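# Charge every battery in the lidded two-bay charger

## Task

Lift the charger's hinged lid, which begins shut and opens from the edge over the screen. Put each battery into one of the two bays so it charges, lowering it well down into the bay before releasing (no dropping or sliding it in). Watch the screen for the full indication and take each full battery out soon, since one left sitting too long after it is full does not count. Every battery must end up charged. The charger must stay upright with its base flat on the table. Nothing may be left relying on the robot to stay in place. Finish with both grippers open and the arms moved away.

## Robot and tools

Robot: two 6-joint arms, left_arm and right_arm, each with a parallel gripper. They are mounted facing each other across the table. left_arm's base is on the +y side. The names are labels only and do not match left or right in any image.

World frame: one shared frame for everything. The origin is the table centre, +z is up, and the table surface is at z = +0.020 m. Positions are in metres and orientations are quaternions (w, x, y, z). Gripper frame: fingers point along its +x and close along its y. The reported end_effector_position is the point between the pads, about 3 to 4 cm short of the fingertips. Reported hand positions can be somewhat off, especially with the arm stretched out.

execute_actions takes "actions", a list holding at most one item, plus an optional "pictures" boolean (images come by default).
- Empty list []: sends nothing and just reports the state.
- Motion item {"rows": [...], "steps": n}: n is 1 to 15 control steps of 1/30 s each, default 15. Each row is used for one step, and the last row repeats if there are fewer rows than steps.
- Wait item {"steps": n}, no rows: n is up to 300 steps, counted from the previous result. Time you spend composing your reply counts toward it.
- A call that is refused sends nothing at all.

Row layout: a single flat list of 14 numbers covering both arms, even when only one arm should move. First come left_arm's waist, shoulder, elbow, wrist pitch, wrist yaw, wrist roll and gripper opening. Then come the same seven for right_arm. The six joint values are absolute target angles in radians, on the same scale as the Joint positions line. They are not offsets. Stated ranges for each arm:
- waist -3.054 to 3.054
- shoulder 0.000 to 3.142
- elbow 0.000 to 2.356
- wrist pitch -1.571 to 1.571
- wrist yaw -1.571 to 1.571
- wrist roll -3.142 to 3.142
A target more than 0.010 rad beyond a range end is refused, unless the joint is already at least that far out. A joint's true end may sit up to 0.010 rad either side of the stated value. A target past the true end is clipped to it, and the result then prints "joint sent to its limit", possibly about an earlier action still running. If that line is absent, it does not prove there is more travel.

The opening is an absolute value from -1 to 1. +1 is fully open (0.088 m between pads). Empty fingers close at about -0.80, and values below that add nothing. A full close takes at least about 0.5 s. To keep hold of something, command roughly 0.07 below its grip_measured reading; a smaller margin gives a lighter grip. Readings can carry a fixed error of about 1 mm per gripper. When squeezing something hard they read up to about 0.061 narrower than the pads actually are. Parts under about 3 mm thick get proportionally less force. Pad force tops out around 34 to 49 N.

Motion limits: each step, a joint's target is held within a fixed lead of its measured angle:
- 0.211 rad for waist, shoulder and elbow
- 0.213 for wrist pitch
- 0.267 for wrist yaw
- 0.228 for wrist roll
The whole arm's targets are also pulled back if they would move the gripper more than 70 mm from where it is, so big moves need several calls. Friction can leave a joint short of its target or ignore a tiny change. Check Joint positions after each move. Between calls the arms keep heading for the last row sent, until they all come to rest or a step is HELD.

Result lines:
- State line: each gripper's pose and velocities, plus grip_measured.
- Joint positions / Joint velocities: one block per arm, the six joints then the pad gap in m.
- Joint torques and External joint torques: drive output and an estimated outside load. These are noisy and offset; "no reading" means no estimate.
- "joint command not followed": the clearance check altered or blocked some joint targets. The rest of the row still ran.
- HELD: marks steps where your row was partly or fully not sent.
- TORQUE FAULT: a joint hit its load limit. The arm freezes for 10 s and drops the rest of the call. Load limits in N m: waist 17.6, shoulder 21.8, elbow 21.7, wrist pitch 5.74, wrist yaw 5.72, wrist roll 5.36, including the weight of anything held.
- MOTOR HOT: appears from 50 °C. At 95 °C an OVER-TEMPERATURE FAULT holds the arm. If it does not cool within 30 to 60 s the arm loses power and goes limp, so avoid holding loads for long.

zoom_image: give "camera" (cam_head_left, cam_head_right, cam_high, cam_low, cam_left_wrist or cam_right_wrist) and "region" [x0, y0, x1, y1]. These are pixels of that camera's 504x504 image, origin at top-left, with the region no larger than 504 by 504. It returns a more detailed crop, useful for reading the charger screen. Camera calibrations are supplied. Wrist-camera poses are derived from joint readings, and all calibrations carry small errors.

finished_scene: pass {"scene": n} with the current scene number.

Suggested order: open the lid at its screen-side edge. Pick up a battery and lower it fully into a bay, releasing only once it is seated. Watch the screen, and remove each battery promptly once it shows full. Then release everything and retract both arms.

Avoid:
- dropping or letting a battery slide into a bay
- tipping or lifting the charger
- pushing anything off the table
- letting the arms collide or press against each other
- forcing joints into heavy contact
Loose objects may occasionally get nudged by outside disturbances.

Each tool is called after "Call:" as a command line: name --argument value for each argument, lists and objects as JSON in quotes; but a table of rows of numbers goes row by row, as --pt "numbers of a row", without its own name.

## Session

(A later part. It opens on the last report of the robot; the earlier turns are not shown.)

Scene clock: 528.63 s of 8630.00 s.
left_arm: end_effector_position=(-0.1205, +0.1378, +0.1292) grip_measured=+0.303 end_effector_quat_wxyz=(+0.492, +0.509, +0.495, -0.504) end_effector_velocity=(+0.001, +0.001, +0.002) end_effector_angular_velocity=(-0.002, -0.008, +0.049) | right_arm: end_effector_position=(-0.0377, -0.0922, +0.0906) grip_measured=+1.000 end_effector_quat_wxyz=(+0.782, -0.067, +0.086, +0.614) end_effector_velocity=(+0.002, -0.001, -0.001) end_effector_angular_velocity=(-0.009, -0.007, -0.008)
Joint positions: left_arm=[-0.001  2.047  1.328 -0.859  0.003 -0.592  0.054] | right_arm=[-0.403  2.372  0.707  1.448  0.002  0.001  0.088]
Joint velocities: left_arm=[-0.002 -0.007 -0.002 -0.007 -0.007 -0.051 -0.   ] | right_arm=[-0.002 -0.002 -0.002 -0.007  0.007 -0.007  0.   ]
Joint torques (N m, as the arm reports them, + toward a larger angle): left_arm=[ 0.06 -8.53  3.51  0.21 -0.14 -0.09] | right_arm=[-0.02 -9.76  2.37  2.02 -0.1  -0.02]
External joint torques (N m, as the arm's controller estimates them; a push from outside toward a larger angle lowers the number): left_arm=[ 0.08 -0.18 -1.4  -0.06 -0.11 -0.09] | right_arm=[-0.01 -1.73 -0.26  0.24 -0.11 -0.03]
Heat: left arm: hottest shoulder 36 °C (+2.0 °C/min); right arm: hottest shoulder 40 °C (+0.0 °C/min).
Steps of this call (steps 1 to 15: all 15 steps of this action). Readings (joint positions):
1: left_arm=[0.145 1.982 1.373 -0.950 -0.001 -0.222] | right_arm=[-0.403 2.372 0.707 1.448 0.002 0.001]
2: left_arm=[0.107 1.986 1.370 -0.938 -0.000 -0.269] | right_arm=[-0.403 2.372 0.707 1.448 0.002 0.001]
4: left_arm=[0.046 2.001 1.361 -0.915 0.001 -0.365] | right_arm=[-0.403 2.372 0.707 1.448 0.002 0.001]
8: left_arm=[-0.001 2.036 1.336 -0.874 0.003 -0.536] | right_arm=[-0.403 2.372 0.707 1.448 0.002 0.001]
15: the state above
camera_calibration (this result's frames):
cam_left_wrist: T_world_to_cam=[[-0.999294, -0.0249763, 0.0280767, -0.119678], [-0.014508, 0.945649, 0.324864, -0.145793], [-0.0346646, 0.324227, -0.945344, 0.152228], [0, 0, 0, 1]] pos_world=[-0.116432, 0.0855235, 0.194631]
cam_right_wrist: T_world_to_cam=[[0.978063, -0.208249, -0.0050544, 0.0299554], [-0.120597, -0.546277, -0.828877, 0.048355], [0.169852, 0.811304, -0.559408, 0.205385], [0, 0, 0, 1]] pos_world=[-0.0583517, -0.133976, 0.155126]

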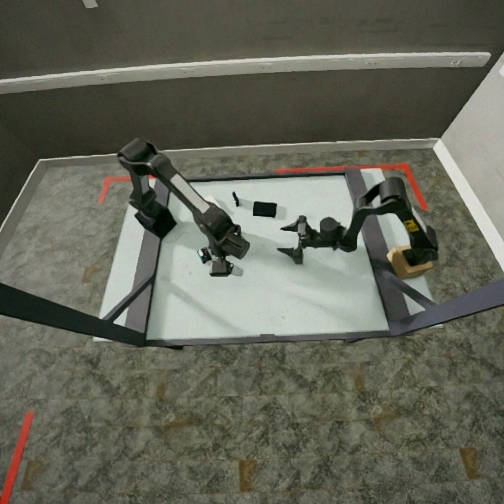

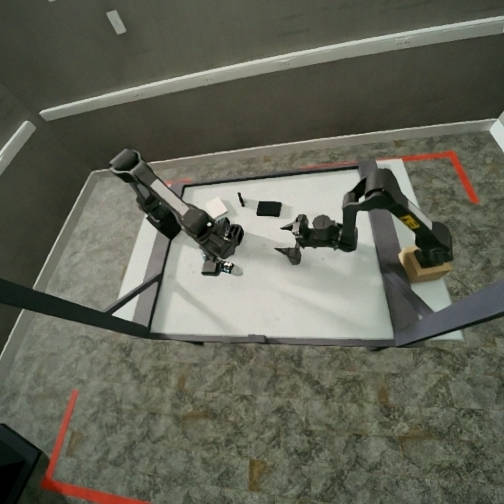

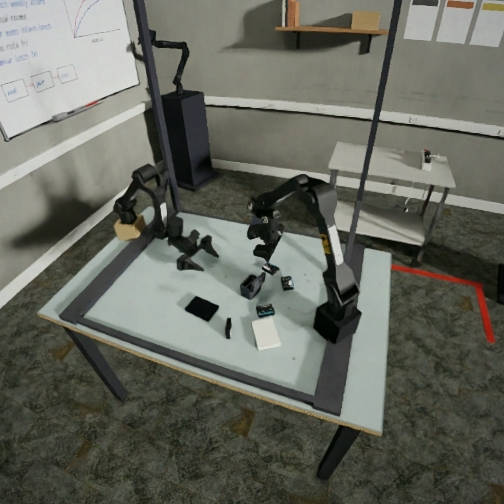

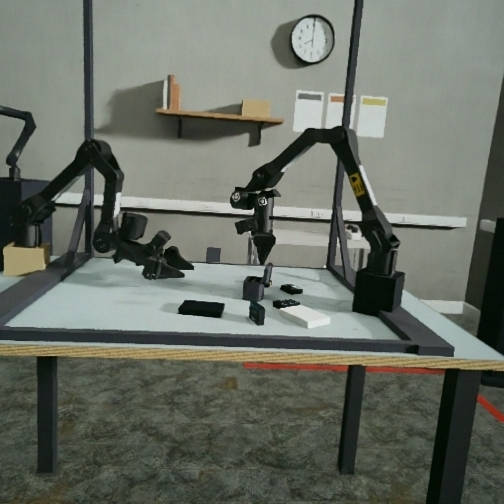

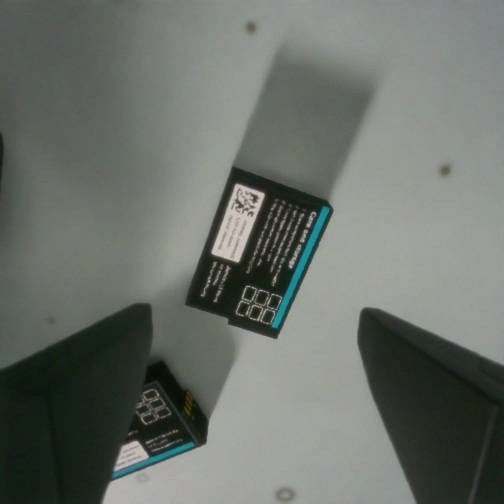

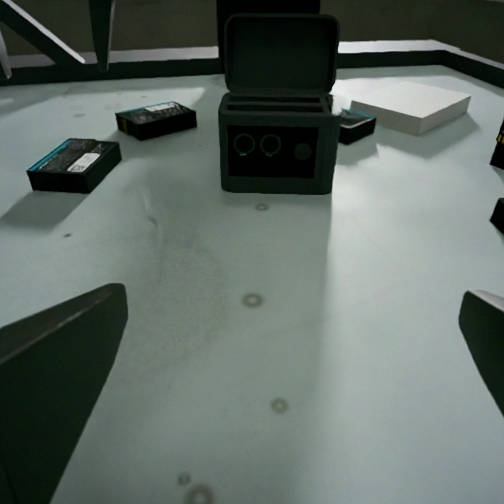

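Call:
execute_actions --actions '[]'

Scene clock: 536.93 s of 8630.00 s.
left_arm: end_effector_position=(-0.1205, +0.1378, +0.1292) grip_measured=+0.303 end_effector_quat_wxyz=(+0.493, +0.508, +0.496, -0.503) end_effector_velocity=(-0.002, +0.001, -0.001) end_effector_angular_velocity=(+0.002, +0.007, +0.005) | right_arm: end_effector_position=(-0.0377, -0.0922, +0.0906) grip_measured=+1.000 end_effector_quat_wxyz=(+0.782, -0.067, +0.086, +0.614) end_effector_velocity=(-0.004, +0.001, +0.001) end_effector_angular_velocity=(-0.003, -0.002, +0.025)
Joint positions: left_arm=[-0.001  2.047  1.328 -0.859  0.003 -0.596  0.054] | right_arm=[-0.403  2.372  0.707  1.448  0.002  0.001  0.088]
Joint velocities: left_arm=[-0.002  0.002 -0.002  0.007  0.007 -0.007 -0.   ] | right_arm=[ 0.002 -0.007 -0.002 -0.007 -0.022 -0.007  0.   ]
Joint torques (N m, as the arm reports them, + toward a larger angle): left_arm=[ 0.08 -8.62  3.63  0.26 -0.15 -0.05] | right_arm=[-0.03 -9.76  2.38  2.01 -0.1  -0.02]
External joint torques (N m, as the arm's controller estimates them; a push from outside toward a larger angle lowers the number): left_arm=[ 0.08 -0.28 -1.36 -0.05 -0.11 -0.05] | right_arm=[-0.05 -1.73 -0.25  0.23 -0.1  -0.03]
Heat: left arm: hottest shoulder 36 °C (+2.0 °C/min); right arm: hottest shoulder 40 °C (+0.0 °C/min).
Steps of this call (steps 1 to 15: the robot went on to your last target; steps 16 to 249: nothing new was sent). Readings (joint positions):
1: left_arm=[-0.001 2.047 1.328 -0.859 0.003 -0.594] | right_arm=[-0.403 2.372 0.707 1.448 0.002 0.001]
2: left_arm=[-0.001 2.047 1.328 -0.859 0.003 -0.594] | right_arm=[-0.403 2.372 0.707 1.448 0.002 0.001]
4: left_arm=[-0.001 2.047 1.328 -0.859 0.003 -0.595] | right_arm=[-0.403 2.372 0.707 1.448 0.002 0.001]
8: left_arm=[-0.001 2.047 1.328 -0.859 0.003 -0.596] | right_arm=[-0.403 2.372 0.707 1.448 0.002 0.001]
249: the state above
All arms were judged still, so your last target was given up. Only a new action makes them travel on or press farther. Fingers that are still opening or closing keep moving.
camera_calibration (this result's frames):
cam_left_wrist: T_world_to_cam=[[-0.999175, -0.0291602, 0.0282736, -0.119163], [-0.0184149, 0.945684, 0.324564, -0.146166], [-0.0362023, 0.323776, -0.945441, 0.152137], [0, 0, 0, 1]] pos_world=[-0.116248, 0.0854942, 0.194646]
cam_right_wrist: T_world_to_cam=[[0.978063, -0.208249, -0.0050544, 0.0299554], [-0.120597, -0.546277, -0.828877, 0.048355], [0.169852, 0.811304, -0.559408, 0.205385], [0, 0, 0, 1]] pos_world=[-0.0583517, -0.133976, 0.155126]

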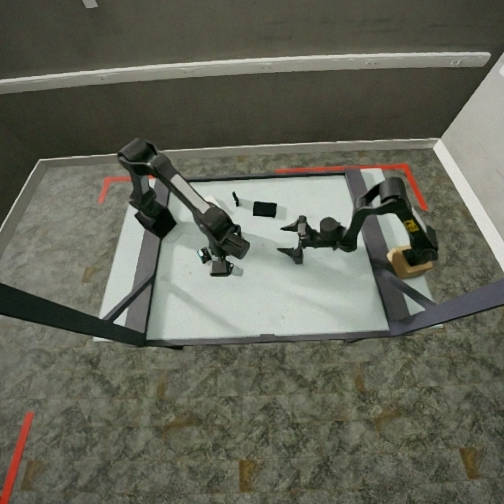

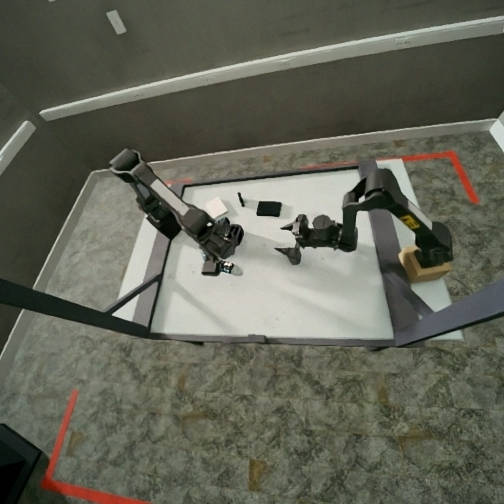

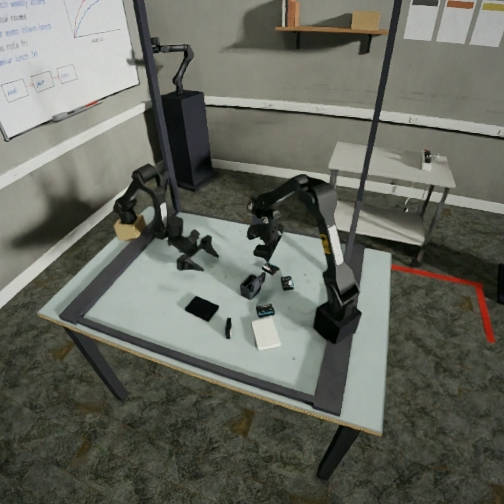

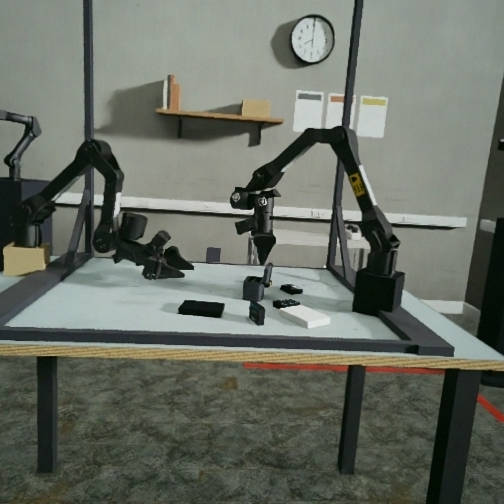

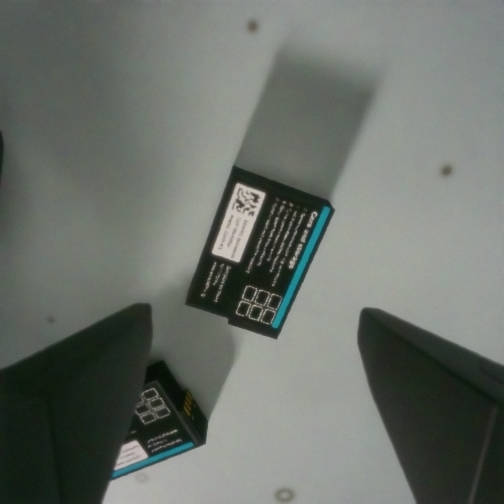

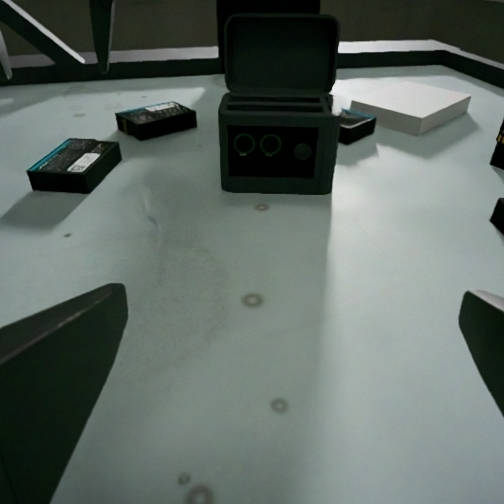

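Call:
execute_actions --actions '[{"rows":[[0,2.056,1.324,-0.858,0,-0.55,0.3,-0.403,2.36,0.7,1.45,0,0,1],[0,2.056,1.324,-0.858,0,-0.5,0.3,-0.403,2.36,0.7,1.45,0,0,1],[0,2.056,1.324,-0.858,0,-0.45,0.3,-0.403,2.36,0.7,1.45,0,0,1],[0,2.056,1.324,-0.858,0,-0.4,0.3,-0.403,2.36,0.7,1.45,0,0,1],[0,2.056,1.324,-0.858,0,-0.35,0.3,-0.403,2.36,0.7,1.45,0,0,1],[0,2.056,1.324,-0.858,0,-0.3,0.3,-0.403,2.36,0.7,1.45,0,0,1],[0,2.056,1.324,-0.858,0,-0.25,0.3,-0.403,2.36,0.7,1.45,0,0,1]]}]' --pictures false

Call:
execute_actions --actions '[{"rows":[[0,2.066,1.317,-0.841,0,-0.25,0.3,-0.403,2.36,0.7,1.45,0,0,1],[0,2.076,1.311,-0.825,0,-0.25,0.3,-0.403,2.36,0.7,1.45,0,0,1],[0,2.086,1.304,-0.808,0,-0.25,0.3,-0.403,2.36,0.7,1.45,0,0,1],[0,2.096,1.298,-0.792,0,-0.25,0.3,-0.403,2.36,0.7,1.45,0,0,1],[0,2.106,1.291,-0.775,0,-0.25,0.3,-0.403,2.36,0.7,1.45,0,0,1],[0,2.116,1.284,-0.759,0,-0.25,0.3,-0.403,2.36,0.7,1.45,0,0,1],[0,2.126,1.278,-0.742,0,-0.25,0.3,-0.403,2.36,0.7,1.45,0,0,1],[0,2.136,1.271,-0.726,0,-0.25,0.3,-0.403,2.36,0.7,1.45,0,0,1],[0,2.146,1.264,-0.709,0,-0.25,0.3,-0.403,2.36,0.7,1.45,0,0,1]]}]'

Scene clock: 542.43 s of 8630.00 s.
left_arm: end_effector_position=(-0.1205, +0.1377, +0.1292) grip_measured=+0.303 end_effector_quat_wxyz=(+0.401, +0.583, +0.405, -0.579) end_effector_velocity=(-0.001, +0.003, +0.002) end_effector_angular_velocity=(+0.006, +0.005, -0.039) | right_arm: end_effector_position=(-0.0377, -0.0922, +0.0906) grip_measured=+1.000 end_effector_quat_wxyz=(+0.782, -0.067, +0.086, +0.614) end_effector_velocity=(-0.002, -0.000, -0.001) end_effector_angular_velocity=(-0.004, +0.013, +0.017)
Joint positions: left_arm=[-0.001  2.047  1.328 -0.859  0.002 -0.259  0.054] | right_arm=[-0.403  2.372  0.707  1.448  0.002  0.001  0.088]
Joint velocities: left_arm=[-0.002 -0.007 -0.002 -0.007  0.007  0.037 -0.   ] | right_arm=[-0.002 -0.002 -0.002 -0.007 -0.022  0.007  0.   ]
Joint torques (N m, as the arm reports them, + toward a larger angle): left_arm=[ 0.13 -8.53  3.62  0.26 -0.12  0.09] | right_arm=[-0.04 -9.76  2.39  2.02 -0.1  -0.02]
External joint torques (N m, as the arm's controller estimates them; a push from outside toward a larger angle lowers the number): left_arm=[ 0.14 -0.17 -1.34 -0.04 -0.1   0.09] | right_arm=[-0.04 -1.8  -0.22  0.26 -0.1  -0.03]
Heat: left arm: hottest shoulder 36 °C (+2.0 °C/min); right arm: hottest shoulder 40 °C (+0.0 °C/min).
Steps of this call (steps 1 to 150: nothing new was sent; steps 151 to 165: all 15 steps of this action). Readings (joint positions):
151: left_arm=[-0.001 2.047 1.328 -0.859 0.003 -0.590] | right_arm=[-0.403 2.372 0.707 1.448 0.002 0.001]
152: left_arm=[-0.001 2.047 1.328 -0.859 0.002 -0.569] | right_arm=[-0.403 2.372 0.707 1.448 0.002 0.001]
154: left_arm=[-0.001 2.047 1.328 -0.859 0.002 -0.500] | right_arm=[-0.403 2.372 0.707 1.448 0.002 0.001]
158: left_arm=[-0.001 2.047 1.328 -0.859 0.002 -0.331] | right_arm=[-0.403 2.372 0.707 1.448 0.002 0.001]
165: the state above

Scene clock: 542.93 s of 8630.00 s.
left_arm: end_effector_position=(-0.1200, +0.1385, +0.0851) grip_measured=+0.303 end_effector_quat_wxyz=(+0.399, +0.587, +0.404, -0.578) end_effector_velocity=(-0.004, -0.010, -0.001) end_effector_angular_velocity=(-0.051, +0.009, -0.010) | right_arm: end_effector_position=(-0.0377, -0.0922, +0.0906) grip_measured=+1.000 end_effector_quat_wxyz=(+0.782, -0.067, +0.086, +0.614) end_effector_velocity=(-0.000, -0.001, +0.003) end_effector_angular_velocity=(+0.006, -0.007, +0.006)
Joint positions: left_arm=[-0.001  2.137  1.267 -0.716  0.002 -0.254  0.054] | right_arm=[-0.403  2.372  0.707  1.448  0.002  0.001  0.088]
Joint velocities: left_arm=[-0.002  0.002 -0.002  0.051 -0.022  0.007 -0.   ] | right_arm=[-0.002 -0.007 -0.007  0.007 -0.007 -0.007  0.   ]
Joint torques (N m, as the arm reports them, + toward a larger angle): left_arm=[ 0.22 -8.63  3.38  0.33 -0.11  0.17] | right_arm=[-0.02 -9.75  2.38  2.01 -0.1  -0.02]
External joint torques (N m, as the arm's controller estimates them; a push from outside toward a larger angle lowers the number): left_arm=[ 0.19  0.14 -1.37  0.01 -0.08  0.17] | right_arm=[-0.03 -1.77 -0.2   0.24 -0.1  -0.03]
Heat: left arm: hottest shoulder 36 °C (+2.0 °C/min); right arm: hottest shoulder 40 °C (+0.0 °C/min).
Steps of this call (steps 1 to 15: all 15 steps of this action). Readings (joint positions):
1: left_arm=[-0.001 2.047 1.327 -0.857 0.002 -0.257] | right_arm=[-0.403 2.372 0.707 1.448 0.002 0.001]
2: left_arm=[-0.001 2.049 1.325 -0.850 0.002 -0.256] | right_arm=[-0.403 2.372 0.707 1.448 0.002 0.001]
4: left_arm=[-0.001 2.058 1.319 -0.824 0.002 -0.255] | right_arm=[-0.403 2.372 0.707 1.448 0.002 0.001]
8: left_arm=[-0.001 2.096 1.295 -0.766 0.002 -0.254] | right_arm=[-0.403 2.372 0.707 1.448 0.002 0.001]
15: the state above
camera_calibration (this result's frames):
cam_left_wrist: T_world_to_cam=[[-0.950978, 0.307953, 0.0283897, -0.158234], [0.299615, 0.894687, 0.331309, -0.0878902], [0.0766275, 0.323573, -0.943095, 0.123682], [0, 0, 0, 1]] pos_world=[-0.133621, 0.0873428, 0.150255]
cam_right_wrist: T_world_to_cam=[[0.978063, -0.208249, -0.0050544, 0.0299554], [-0.120597, -0.546277, -0.828877, 0.048355], [0.169852, 0.811304, -0.559408, 0.205385], [0, 0, 0, 1]] pos_world=[-0.0583517, -0.133976, 0.155126]

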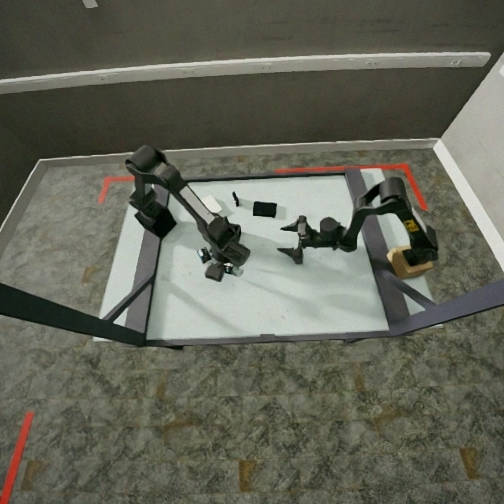

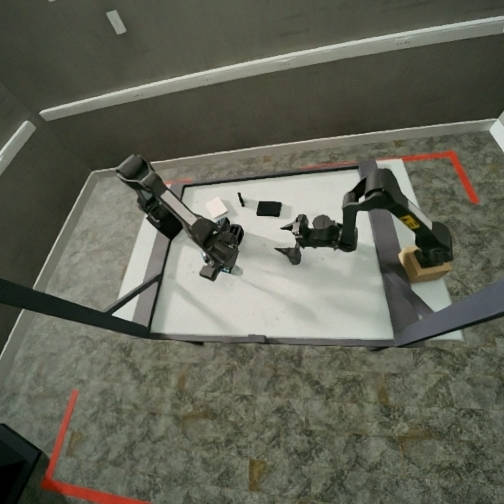

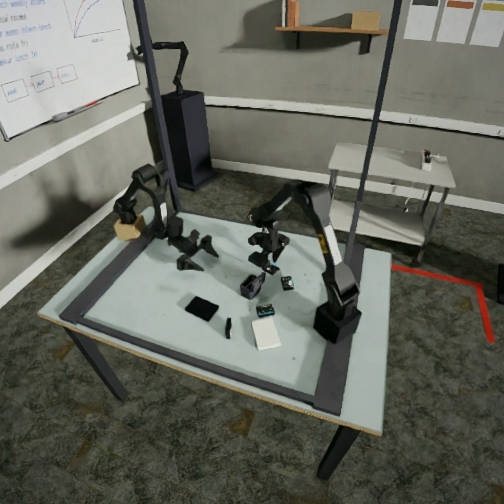

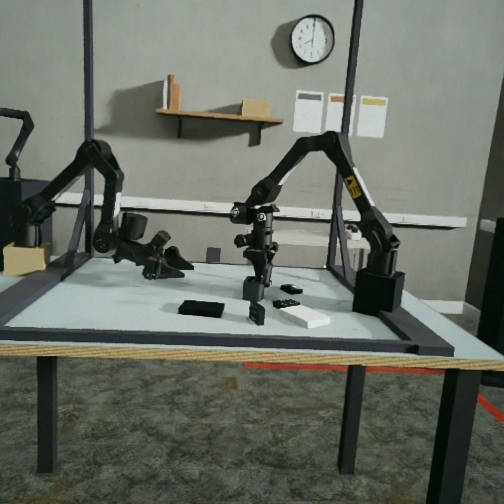

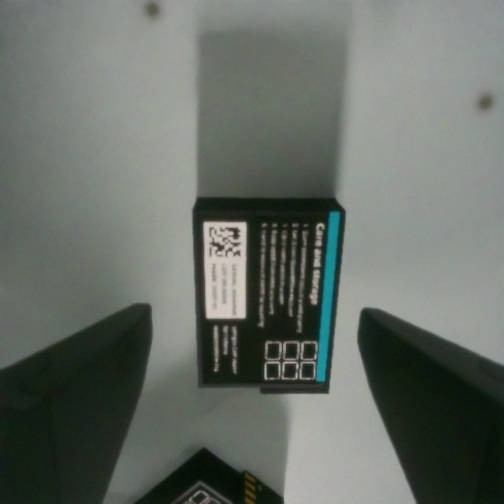

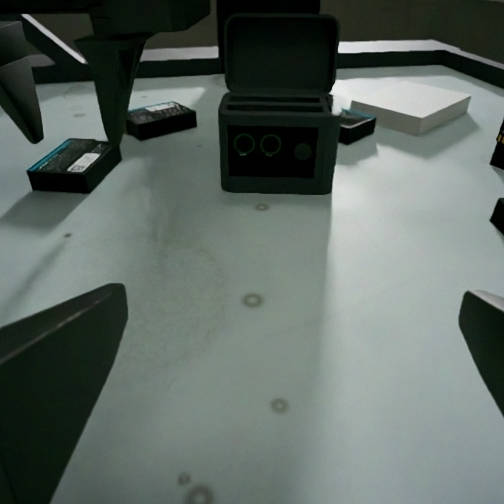

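Call:
execute_actions --actions '[{"rows":[[-0.006,2.152,1.26,-0.699,0,-0.26,0.3,-0.403,2.36,0.7,1.45,0,0,1],[-0.012,2.158,1.256,-0.689,0,-0.27,0.3,-0.403,2.36,0.7,1.45,0,0,1],[-0.012,2.164,1.252,-0.679,0,-0.27,0.3,-0.403,2.36,0.7,1.45,0,0,1],[-0.012,2.17,1.248,-0.669,0,-0.27,0.3,-0.403,2.36,0.7,1.45,0,0,1],[-0.012,2.176,1.244,-0.659,0,-0.27,0.3,-0.403,2.36,0.7,1.45,0,0,1],[-0.012,2.182,1.24,-0.649,0,-0.27,0.3,-0.403,2.36,0.7,1.45,0,0,1],[-0.012,2.189,1.236,-0.638,0,-0.27,0.3,-0.403,2.36,0.7,1.45,0,0,1]]}]' --pictures false

Call:
execute_actions --actions '[{"rows":[[-0.012,2.189,1.236,-0.638,0,-0.27,0.24,-0.403,2.36,0.7,1.45,0,0,1],[-0.012,2.189,1.236,-0.638,0,-0.27,0.18,-0.403,2.36,0.7,1.45,0,0,1],[-0.012,2.189,1.236,-0.638,0,-0.27,0.12,-0.403,2.36,0.7,1.45,0,0,1],[-0.012,2.189,1.236,-0.638,0,-0.27,0.07,-0.403,2.36,0.7,1.45,0,0,1],[-0.012,2.189,1.236,-0.638,0,-0.27,0.03,-0.403,2.36,0.7,1.45,0,0,1],[-0.012,2.189,1.236,-0.638,0,-0.27,0,-0.403,2.36,0.7,1.45,0,0,1],[-0.012,2.189,1.236,-0.638,0,-0.27,-0.03,-0.403,2.36,0.7,1.45,0,0,1],[-0.012,2.189,1.236,-0.638,0,-0.27,-0.06,-0.403,2.36,0.7,1.45,0,0,1],[-0.012,2.189,1.236,-0.638,0,-0.27,-0.09,-0.403,2.36,0.7,1.45,0,0,1],[-0.012,2.189,1.236,-0.638,0,-0.27,-0.12,-0.403,2.36,0.7,1.45,0,0,1]]}]' --pictures false

Scene clock: 548.63 s of 8630.00 s.
left_arm: end_effector_position=(-0.1222, +0.1403, +0.0654) grip_measured=+0.303 end_effector_quat_wxyz=(+0.401, +0.584, +0.404, -0.579) end_effector_velocity=(-0.003, -0.004, -0.002) end_effector_angular_velocity=(-0.026, +0.010, +0.019) | right_arm: end_effector_position=(-0.0377, -0.0922, +0.0906) grip_measured=+1.000 end_effector_quat_wxyz=(+0.782, -0.067, +0.086, +0.614) end_effector_velocity=(-0.000, -0.001, -0.003) end_effector_angular_velocity=(-0.017, -0.016, +0.009)
Joint positions: left_arm=[-0.009  2.178  1.239 -0.64   0.002 -0.266  0.054] | right_arm=[-0.403  2.372  0.707  1.448  0.002  0.001  0.088]
Joint velocities: left_arm=[-0.002  0.002 -0.007  0.037 -0.007 -0.022 -0.   ] | right_arm=[-0.002  0.002 -0.002 -0.007 -0.007 -0.022  0.   ]
Joint torques (N m, as the arm reports them, + toward a larger angle): left_arm=[-0.27 -8.77  2.87  0.27 -0.11 -0.07] | right_arm=[-0.03 -9.75  2.38  2.02 -0.11 -0.02]
External joint torques (N m, as the arm's controller estimates them; a push from outside toward a larger angle lowers the number): left_arm=[-0.27 -0.26 -1.44 -0.01 -0.08 -0.07] | right_arm=[-0.07 -1.78 -0.23  0.24 -0.1  -0.02]
Heat: left arm: hottest shoulder 36 °C (+2.0 °C/min); right arm: hottest shoulder 40 °C (+0.0 °C/min).
Steps of this call (steps 1 to 15: the robot went on to your last target; steps 16 to 156: nothing new was sent; steps 157 to 171: all 15 steps of this action). Readings (joint positions):
157: left_arm=[-0.001 2.137 1.267 -0.709 0.002 -0.254] | right_arm=[-0.403 2.372 0.707 1.448 0.002 0.001]
158: left_arm=[-0.001 2.137 1.266 -0.705 0.002 -0.255] | right_arm=[-0.403 2.372 0.707 1.448 0.002 0.001]
160: left_arm=[-0.004 2.142 1.262 -0.689 0.002 -0.261] | right_arm=[-0.403 2.372 0.707 1.448 0.002 0.001]
164: left_arm=[-0.009 2.163 1.249 -0.655 0.002 -0.265] | right_arm=[-0.403 2.372 0.707 1.448 0.002 0.001]
171: the state above

Scene clock: 549.13 s of 8630.00 s.
left_arm: end_effector_position=(-0.1224, +0.1401, +0.0654) grip_measured=-0.045 end_effector_quat_wxyz=(+0.401, +0.583, +0.404, -0.579) end_effector_velocity=(+0.001, +0.002, +0.000) end_effector_angular_velocity=(+0.002, -0.010, +0.019) | right_arm: end_effector_position=(-0.0377, -0.0922, +0.0906) grip_measured=+1.000 end_effector_quat_wxyz=(+0.782, -0.067, +0.086, +0.614) end_effector_velocity=(+0.002, +0.000, +0.000) end_effector_angular_velocity=(-0.004, -0.008, -0.008)
Joint positions: left_arm=[-0.009  2.178  1.239 -0.639  0.002 -0.267  0.037] | right_arm=[-0.403  2.372  0.707  1.448  0.002  0.001  0.088]
Joint velocities: left_arm=[-0.002 -0.002 -0.002 -0.007 -0.007 -0.022 -0.   ] | right_arm=[-0.002 -0.002  0.002 -0.007  0.007 -0.007  0.   ]
Joint torques (N m, as the arm reports them, + toward a larger angle): left_arm=[-0.41 -8.6   2.86  0.25 -0.1  -0.07] | right_arm=[-0.02 -9.76  2.38  2.02 -0.1  -0.02]
External joint torques (N m, as the arm's controller estimates them; a push from outside toward a larger angle lowers the number): left_arm=[-0.41  0.01 -1.55 -0.07 -0.08 -0.07] | right_arm=[-0.02 -1.74 -0.29  0.23 -0.1  -0.03]
Heat: left arm: hottest shoulder 36 °C (+2.0 °C/min); right arm: hottest shoulder 40 °C (+0.0 °C/min).
Steps of this call (steps 1 to 15: all 15 steps of this action). Readings (joint positions):
1: left_arm=[-0.009 2.178 1.239 -0.639 0.002 -0.267] | right_arm=[-0.403 2.372 0.707 1.448 0.002 0.001]
2: left_arm=[-0.009 2.178 1.239 -0.639 0.002 -0.267] | right_arm=[-0.403 2.372 0.707 1.448 0.002 0.001]
4: left_arm=[-0.009 2.178 1.239 -0.639 0.002 -0.267] | right_arm=[-0.403 2.372 0.707 1.448 0.002 0.001]
8: left_arm=[-0.009 2.178 1.239 -0.639 0.002 -0.267] | right_arm=[-0.403 2.372 0.707 1.448 0.002 0.001]
15: the state above

Call:
execute_actions --actions '[{"rows":[[-0.012,2.175,1.243,-0.65,0,-0.27,-0.12,-0.403,2.36,0.7,1.45,0,0,1],[-0.012,2.16,1.25,-0.665,0,-0.27,-0.12,-0.403,2.36,0.7,1.45,0,0,1],[-0.012,2.15,1.258,-0.683,0,-0.27,-0.12,-0.403,2.36,0.7,1.45,0,0,1],[-0.012,2.14,1.266,-0.701,0,-0.27,-0.12,-0.403,2.36,0.7,1.45,0,0,1],[-0.012,2.13,1.274,-0.719,0,-0.25,-0.12,-0.403,2.36,0.7,1.45,0,0,1],[-0.02,2.12,1.282,-0.737,0,-0.22,-0.12,-0.403,2.36,0.7,1.45,0,0,1],[-0.03,2.11,1.29,-0.755,0,-0.18,-0.12,-0.403,2.36,0.7,1.45,0,0,1],[-0.04,2.1,1.3,-0.775,0,-0.13,-0.12,-0.403,2.36,0.7,1.45,0,0,1],[-0.05,2.105,1.315,-0.785,0,-0.08,-0.12,-0.403,2.36,0.7,1.45,0,0,1],[-0.06,2.115,1.333,-0.793,0,-0.03,-0.12,-0.403,2.36,0.7,1.45,0,0,1],[-0.07,2.127,1.351,-0.799,0,0.02,-0.12,-0.403,2.36,0.7,1.45,0,0,1],[-0.08,2.139,1.369,-0.805,0,0.07,-0.12,-0.403,2.36,0.7,1.45,0,0,1],[-0.09,2.151,1.387,-0.811,0,0.12,-0.12,-0.403,2.36,0.7,1.45,0,0,1],[-0.1,2.163,1.405,-0.817,0,0.17,-0.12,-0.403,2.36,0.7,1.45,0,0,1],[-0.11,2.175,1.425,-0.825,0,0.22,-0.12,-0.403,2.36,0.7,1.45,0,0,1]]}]' --pictures false

Call:
execute_actions --actions '[{"rows":[[-0.123,2.188,1.445,-0.832,0,0.27,-0.12,-0.403,2.36,0.7,1.45,0,0,1],[-0.136,2.201,1.465,-0.839,0,0.32,-0.12,-0.403,2.36,0.7,1.45,0,0,1],[-0.149,2.214,1.485,-0.846,0,0.37,-0.12,-0.403,2.36,0.7,1.45,0,0,1],[-0.162,2.227,1.505,-0.853,0,0.42,-0.12,-0.403,2.36,0.7,1.45,0,0,1],[-0.175,2.24,1.525,-0.86,0,0.47,-0.12,-0.403,2.36,0.7,1.45,0,0,1],[-0.188,2.253,1.545,-0.867,0,0.52,-0.12,-0.403,2.36,0.7,1.45,0,0,1],[-0.201,2.266,1.565,-0.874,0,0.57,-0.12,-0.403,2.36,0.7,1.45,0,0,1],[-0.214,2.279,1.585,-0.881,0,0.62,-0.12,-0.403,2.36,0.7,1.45,0,0,1],[-0.227,2.292,1.605,-0.888,0,0.67,-0.12,-0.403,2.36,0.7,1.45,0,0,1],[-0.24,2.305,1.625,-0.895,0,0.72,-0.12,-0.403,2.36,0.7,1.45,0,0,1],[-0.253,2.318,1.645,-0.902,0,0.77,-0.12,-0.403,2.36,0.7,1.45,0,0,1],[-0.266,2.331,1.665,-0.909,0,0.82,-0.12,-0.403,2.36,0.7,1.45,0,0,1],[-0.279,2.344,1.685,-0.916,0,0.87,-0.12,-0.403,2.36,0.7,1.45,0,0,1],[-0.292,2.357,1.705,-0.923,0,0.92,-0.12,-0.403,2.36,0.7,1.45,0,0,1],[-0.305,2.37,1.725,-0.93,0,0.97,-0.12,-0.403,2.36,0.7,1.45,0,0,1]]}]' --pictures false

Call:
execute_actions --actions '[{"rows":[[-0.318,2.383,1.745,-0.937,0,1.02,-0.12,-0.403,2.36,0.7,1.45,0,0,1],[-0.331,2.396,1.765,-0.944,0,1.07,-0.12,-0.403,2.36,0.7,1.45,0,0,1],[-0.344,2.409,1.785,-0.951,0,1.12,-0.12,-0.403,2.36,0.7,1.45,0,0,1],[-0.357,2.422,1.805,-0.958,0,1.17,-0.12,-0.403,2.36,0.7,1.45,0,0,1],[-0.37,2.435,1.825,-0.965,0,1.22,-0.12,-0.403,2.36,0.7,1.45,0,0,1],[-0.383,2.448,1.845,-0.972,0,1.27,-0.12,-0.403,2.36,0.7,1.45,0,0,1],[-0.396,2.461,1.865,-0.979,0,1.32,-0.12,-0.403,2.36,0.7,1.45,0,0,1],[-0.409,2.474,1.885,-0.986,0,1.37,-0.12,-0.403,2.36,0.7,1.45,0,0,1],[-0.422,2.487,1.905,-0.993,0,1.42,-0.12,-0.403,2.36,0.7,1.45,0,0,1],[-0.435,2.5,1.925,-1.0,0,1.47,-0.12,-0.403,2.36,0.7,1.45,0,0,1],[-0.445,2.513,1.945,-1.008,0,1.52,-0.12,-0.403,2.36,0.7,1.45,0,0,1],[-0.45,2.525,1.962,-1.015,0,1.555,-0.12,-0.403,2.36,0.7,1.45,0,0,1],[-0.45,2.535,1.975,-1.02,0,1.576,-0.12,-0.403,2.36,0.7,1.45,0,0,1]]}]' --pictures false

Call:
execute_actions --actions '[{"rows":[[-0.45,2.537,1.972,-1.015,0,1.576,-0.12,-0.403,2.36,0.7,1.45,0,0,1],[-0.45,2.54,1.969,-1.009,0,1.576,-0.12,-0.403,2.36,0.7,1.45,0,0,1],[-0.45,2.543,1.966,-1.003,0,1.576,-0.12,-0.403,2.36,0.7,1.45,0,0,1],[-0.45,2.546,1.963,-0.997,0,1.576,-0.12,-0.403,2.36,0.7,1.45,0,0,1],[-0.45,2.549,1.96,-0.991,0,1.576,-0.12,-0.403,2.36,0.7,1.45,0,0,1],[-0.45,2.552,1.956,-0.985,0,1.576,-0.12,-0.403,2.36,0.7,1.45,0,0,1],[-0.45,2.555,1.953,-0.979,0,1.576,-0.12,-0.403,2.36,0.7,1.45,0,0,1],[-0.45,2.557,1.95,-0.974,0,1.576,-0.12,-0.403,2.36,0.7,1.45,0,0,1],[-0.45,2.559,1.948,-0.969,0,1.576,-0.12,-0.403,2.36,0.7,1.45,0,0,1],[-0.45,2.561,1.945,-0.965,0,1.576,-0.12,-0.403,2.36,0.7,1.45,0,0,1],[-0.45,2.563,1.943,-0.961,0,1.576,-0.12,-0.403,2.36,0.7,1.45,0,0,1]]}]'

Scene clock: 565.40 s of 8630.00 s.
left_arm: end_effector_position=(-0.1546, +0.1424, +0.1065) grip_measured=-0.045 end_effector_quat_wxyz=(+0.267, +0.655, +0.268, -0.655) end_effector_velocity=(-0.158, -0.004, +0.058) end_effector_angular_velocity=(-0.089, +0.066, -1.758) | right_arm: end_effector_position=(-0.0377, -0.0922, +0.0906) grip_measured=+1.000 end_effector_quat_wxyz=(+0.782, -0.067, +0.086, +0.614) end_effector_velocity=(-0.001, -0.002, -0.002) end_effector_angular_velocity=(-0.013, -0.003, +0.006)
Joint positions: left_arm=[-0.082  2.14   1.374 -0.805  0.001  0.097  0.037] | right_arm=[-0.403  2.372  0.707  1.448  0.002  0.001  0.088]
Joint velocities: left_arm=[-0.315  0.154  0.52  -0.256 -0.007  1.443  0.   ] | right_arm=[-0.002 -0.002 -0.007 -0.007 -0.007 -0.007  0.   ]
Joint torques (N m, as the arm reports them, + toward a larger angle): left_arm=[-0.19 -7.94  4.67  0.18 -0.04  0.19] | right_arm=[-0.03 -9.75  2.39  2.01 -0.1  -0.02]
External joint torques (N m, as the arm's controller estimates them; a push from outside toward a larger angle lowers the number): left_arm=[-0.26  0.37 -0.13 -0.22 -0.03  0.19] | right_arm=[-0.03 -1.81 -0.19  0.25 -0.1  -0.03]
Heat: left arm: hottest shoulder 36 °C (+2.0 °C/min); right arm: hottest shoulder 40 °C (+0.0 °C/min).
Steps of this call (steps 1 to 15: the robot went on to your last target; steps 16 to 473: nothing new was sent; steps 474 to 488: all 15 steps of this action). Readings (joint positions):
474: left_arm=[-0.009 2.178 1.239 -0.639 0.002 -0.267] | right_arm=[-0.403 2.372 0.707 1.448 0.002 0.001]
475: left_arm=[-0.009 2.178 1.241 -0.643 0.002 -0.267] | right_arm=[-0.403 2.372 0.707 1.448 0.002 0.001]
477: left_arm=[-0.009 2.176 1.246 -0.667 0.002 -0.267] | right_arm=[-0.403 2.372 0.707 1.448 0.002 0.001]
481: left_arm=[-0.015 2.152 1.267 -0.732 0.001 -0.211] | right_arm=[-0.403 2.372 0.707 1.448 0.002 0.001]
488: the state above

Scene clock: 565.90 s of 8630.00 s.
left_arm: end_effector_position=(-0.2445, +0.1604, +0.1013) grip_measured=-0.044 end_effector_quat_wxyz=(-0.055, +0.704, -0.056, -0.706) end_effector_velocity=(-0.183, +0.066, -0.012) end_effector_angular_velocity=(-0.024, +0.010, -1.846) | right_arm: end_effector_position=(-0.0377, -0.0922, +0.0906) grip_measured=+1.000 end_effector_quat_wxyz=(+0.782, -0.067, +0.086, +0.614) end_effector_velocity=(-0.002, -0.000, -0.001) end_effector_angular_velocity=(-0.008, -0.004, +0.011)
Joint positions: left_arm=[-0.269  2.324  1.667 -0.911  0.001  0.843  0.037] | right_arm=[-0.403  2.372  0.707  1.448  0.002  0.001  0.088]
Joint velocities: left_arm=[-0.388  0.369  0.603 -0.212 -0.007  1.458 -0.   ] | right_arm=[ 0.002 -0.002 -0.002 -0.007 -0.007 -0.007  0.   ]
Joint torques (N m, as the arm reports them, + toward a larger angle): left_arm=[-0.46 -9.85  4.96  0.11  0.01  0.15] | right_arm=[-0.03 -9.76  2.38  2.02 -0.1  -0.02]
External joint torques (N m, as the arm's controller estimates them; a push from outside toward a larger angle lowers the number): left_arm=[-0.38  0.32 -0.12 -0.19 -0.03  0.15] | right_arm=[-0.06 -1.77 -0.24  0.24 -0.1  -0.03]
Heat: left arm: hottest shoulder 36 °C (+2.0 °C/min); right arm: hottest shoulder 40 °C (+0.0 °C/min).
Steps of this call (steps 1 to 15: all 15 steps of this action). Readings (joint positions):
1: left_arm=[-0.092 2.147 1.393 -0.813 0.001 0.145] | right_arm=[-0.403 2.372 0.707 1.448 0.002 0.001]
2: left_arm=[-0.103 2.156 1.412 -0.819 0.001 0.195] | right_arm=[-0.403 2.372 0.707 1.448 0.002 0.001]
4: left_arm=[-0.126 2.179 1.452 -0.833 0.001 0.294] | right_arm=[-0.403 2.372 0.707 1.448 0.002 0.001]
8: left_arm=[-0.177 2.234 1.528 -0.862 0.001 0.493] | right_arm=[-0.403 2.372 0.707 1.448 0.002 0.001]
15: the state above

Scene clock: 566.40 s of 8630.00 s.
left_arm: end_effector_position=(-0.3243, +0.2053, +0.0880) grip_measured=-0.044 end_effector_quat_wxyz=(-0.346, +0.615, -0.348, -0.617) end_effector_velocity=(-0.050, +0.049, -0.027) end_effector_angular_velocity=(+0.017, -0.049, -0.620) | right_arm: end_effector_position=(-0.0377, -0.0922, +0.0906) grip_measured=+1.000 end_effector_quat_wxyz=(+0.782, -0.067, +0.086, +0.614) end_effector_velocity=(-0.000, -0.001, -0.001) end_effector_angular_velocity=(-0.005, +0.010, +0.003)
Joint positions: left_arm=[-0.45   2.508  1.949 -1.008  0.001  1.53   0.037] | right_arm=[-0.403  2.372  0.707  1.448  0.002  0.001  0.088]
Joint velocities: left_arm=[-0.144  0.178  0.222 -0.095 -0.007  0.476  0.   ] | right_arm=[-0.002 -0.002 -0.002 -0.007 -0.007  0.007  0.   ]
Joint torques (N m, as the arm reports them, + toward a larger angle): left_arm=[  1.45 -11.19   5.03  -0.06   0.06   0.15] | right_arm=[-0.02 -9.75  2.38  2.01 -0.11 -0.02]
External joint torques (N m, as the arm's controller estimates them; a push from outside toward a larger angle lowers the number): left_arm=[ 0.01  0.17 -0.16 -0.2   0.1   0.14] | right_arm=[-0.04 -1.8  -0.21  0.24 -0.1  -0.03]
Heat: left arm: hottest shoulder 36 °C (+2.0 °C/min); right arm: hottest shoulder 40 °C (+0.0 °C/min).
Steps of this call (steps 1 to 15: all 15 steps of this action). Readings (joint positions):
1: left_arm=[-0.282 2.337 1.688 -0.918 0.001 0.893] | right_arm=[-0.403 2.372 0.707 1.448 0.002 0.001]
2: left_arm=[-0.295 2.350 1.708 -0.925 0.001 0.943] | right_arm=[-0.403 2.372 0.707 1.448 0.002 0.001]
4: left_arm=[-0.321 2.375 1.748 -0.938 0.001 1.043] | right_arm=[-0.403 2.372 0.707 1.448 0.002 0.001]
8: left_arm=[-0.373 2.427 1.828 -0.967 0.001 1.243] | right_arm=[-0.403 2.372 0.707 1.448 0.002 0.001]
15: the state above

Scene clock: 566.90 s of 8630.00 s.
left_arm: end_effector_position=(-0.3291, +0.2034, +0.0721) grip_measured=-0.044 end_effector_quat_wxyz=(-0.356, +0.605, -0.365, -0.611) end_effector_velocity=(+0.000, +0.003, -0.005) end_effector_angular_velocity=(-0.003, -0.010, -0.015) | right_arm: end_effector_position=(-0.0377, -0.0922, +0.0906) grip_measured=+1.000 end_effector_quat_wxyz=(+0.782, -0.067, +0.086, +0.614) end_effector_velocity=(+0.002, +0.001, +0.002) end_effector_angular_velocity=(+0.001, -0.006, +0.001)
Joint positions: left_arm=[-0.452  2.544  1.951 -0.963  0.001  1.572  0.037] | right_arm=[-0.403  2.372  0.707  1.448  0.002  0.001  0.088]
Joint velocities: left_arm=[-0.007  0.007 -0.007  0.007 -0.007  0.007 -0.   ] | right_arm=[-0.007 -0.007  0.002 -0.007 -0.007 -0.007  0.   ]
Joint torques (N m, as the arm reports them, + toward a larger angle): left_arm=[  0.38 -10.64   3.21   0.17   0.05   0.15] | right_arm=[-0.02 -9.75  2.38  2.01 -0.11 -0.02]
External joint torques (N m, as the arm's controller estimates them; a push from outside toward a larger angle lowers the number): left_arm=[ 0.47  0.54 -1.79 -0.04 -0.02  0.15] | right_arm=[ 0.05 -1.69 -0.27  0.22 -0.11 -0.03]
Heat: left arm: hottest shoulder 36 °C (+2.0 °C/min); right arm: hottest shoulder 40 °C (+0.0 °C/min).
Steps of this call (steps 1 to 15: all 15 steps of this action). Readings (joint positions):
1: left_arm=[-0.454 2.513 1.954 -1.011 0.001 1.543] | right_arm=[-0.403 2.372 0.707 1.448 0.002 0.001]
2: left_arm=[-0.455 2.516 1.956 -1.012 0.001 1.552] | right_arm=[-0.403 2.372 0.707 1.448 0.002 0.001]
4: left_arm=[-0.454 2.522 1.957 -1.009 0.001 1.563] | right_arm=[-0.403 2.372 0.707 1.448 0.002 0.001]
8: left_arm=[-0.452 2.534 1.957 -0.989 0.001 1.570] | right_arm=[-0.403 2.372 0.707 1.448 0.002 0.001]
15: the state above
camera_calibration (this result's frames):
cam_left_wrist: T_world_to_cam=[[0.851744, 0.523718, 0.0158758, 0.173547], [0.492636, -0.810777, 0.31615, 0.332519], [0.178445, -0.261458, -0.948576, 0.259346], [0, 0, 0, 1]] pos_world=[-0.357907, 0.246517, 0.138128]
cam_right_wrist: T_world_to_cam=[[0.978063, -0.208249, -0.0050544, 0.0299554], [-0.120597, -0.546277, -0.828877, 0.048355], [0.169852, 0.811304, -0.559408, 0.205385], [0, 0, 0, 1]] pos_world=[-0.0583517, -0.133976, 0.155126]

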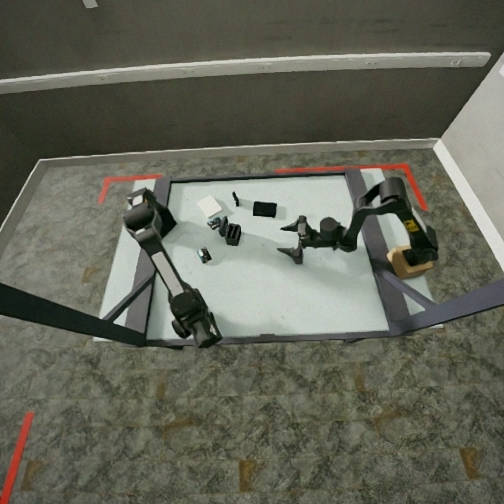

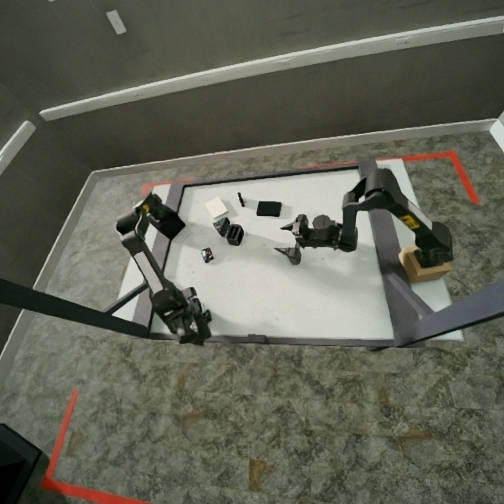

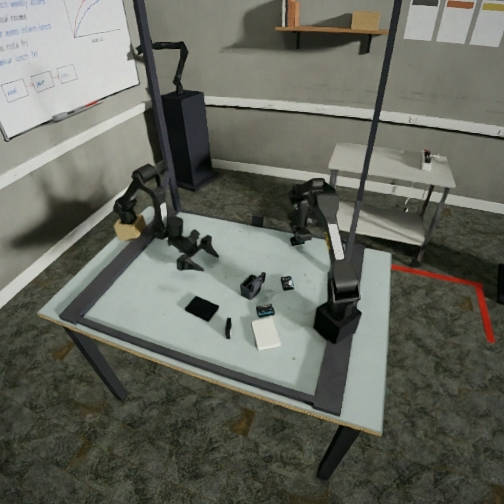

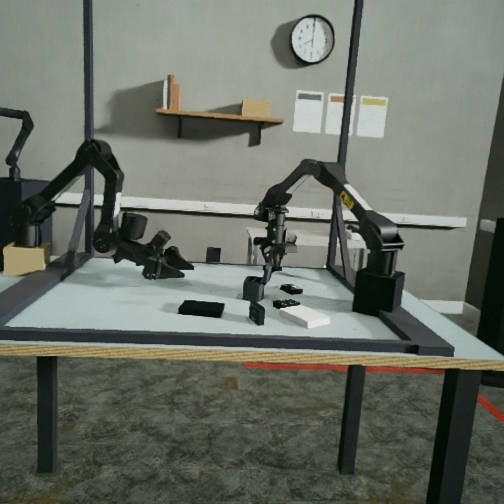

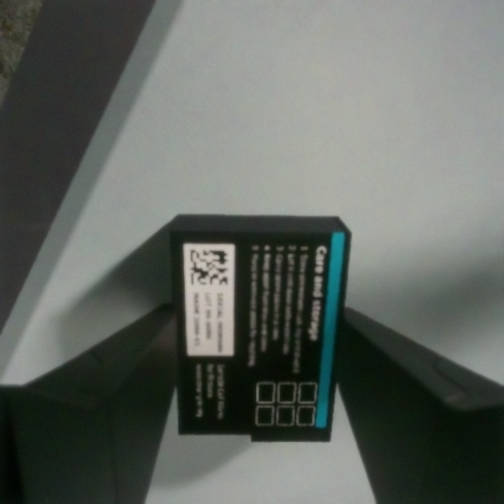

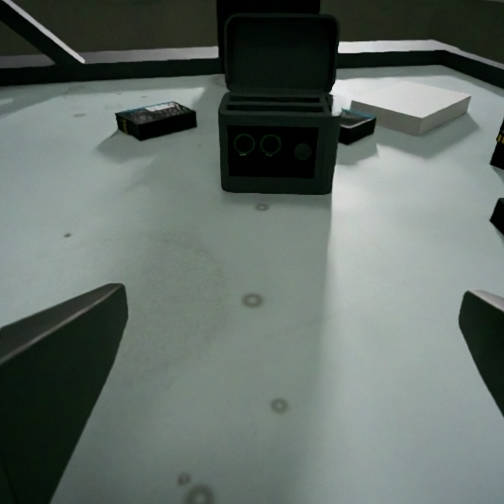

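Ambiguous contact; a bit more.

Call:
execute_actions --actions '[{"rows":[[-0.45,2.565,1.942,-0.959,0,1.576,-0.12,-0.403,2.36,0.7,1.45,0,0,1],[-0.45,2.567,1.942,-0.959,0,1.576,-0.12,-0.403,2.36,0.7,1.45,0,0,1],[-0.45,2.569,1.942,-0.959,0,1.576,-0.12,-0.403,2.36,0.7,1.45,0,0,1]],"steps":10}]' --pictures false

Scene clock: 570.67 s of 8630.00 s.
left_arm: end_effector_position=(-0.3289, +0.2035, +0.0714) grip_measured=-0.044 end_effector_quat_wxyz=(-0.356, +0.606, -0.365, -0.611) end_effector_velocity=(+0.003, -0.001, -0.002) end_effector_angular_velocity=(-0.013, -0.021, +0.005) | right_arm: end_effector_position=(-0.0377, -0.0922, +0.0906) grip_measured=+1.000 end_effector_quat_wxyz=(+0.782, -0.067, +0.086, +0.614) end_effector_velocity=(+0.002, +0.000, +0.000) end_effector_angular_velocity=(-0.004, -0.005, +0.001)
Joint positions: left_arm=[-0.452  2.545  1.95  -0.962  0.001  1.572  0.037] | right_arm=[-0.403  2.372  0.707  1.448  0.002  0.001  0.088]
Joint velocities: left_arm=[-0.002  0.002 -0.002 -0.007 -0.022 -0.007 -0.   ] | right_arm=[-0.007 -0.002  0.002 -0.007 -0.007 -0.007  0.   ]
Joint torques (N m, as the arm reports them, + toward a larger angle): left_arm=[  0.25 -10.23   3.37   0.32   0.03   0.15] | right_arm=[-0.03 -9.75  2.38  2.02 -0.11 -0.02]
External joint torques (N m, as the arm's controller estimates them; a push from outside toward a larger angle lowers the number): left_arm=[ 0.24  1.14 -1.9   0.   -0.03  0.15] | right_arm=[ 0.01 -1.73 -0.29  0.23 -0.11 -0.03]
Heat: left arm: hottest shoulder 37 °C (+2.0 °C/min); right arm: hottest shoulder 40 °C (+0.0 °C/min).
Steps of this call (steps 1 to 15: the robot went on to your last target; steps 16 to 103: nothing new was sent; steps 104 to 113: all 10 steps of this action). Readings (joint positions):
104: left_arm=[-0.452 2.544 1.950 -0.962 0.001 1.572] | right_arm=[-0.403 2.372 0.707 1.448 0.002 0.001]
105: left_arm=[-0.452 2.544 1.950 -0.962 0.001 1.572] | right_arm=[-0.403 2.372 0.707 1.448 0.002 0.001]
107: left_arm=[-0.452 2.545 1.950 -0.962 0.001 1.572] | right_arm=[-0.403 2.372 0.707 1.448 0.002 0.001]
111: left_arm=[-0.452 2.545 1.950 -0.962 0.001 1.572] | right_arm=[-0.403 2.372 0.707 1.448 0.002 0.001]
113: the state above


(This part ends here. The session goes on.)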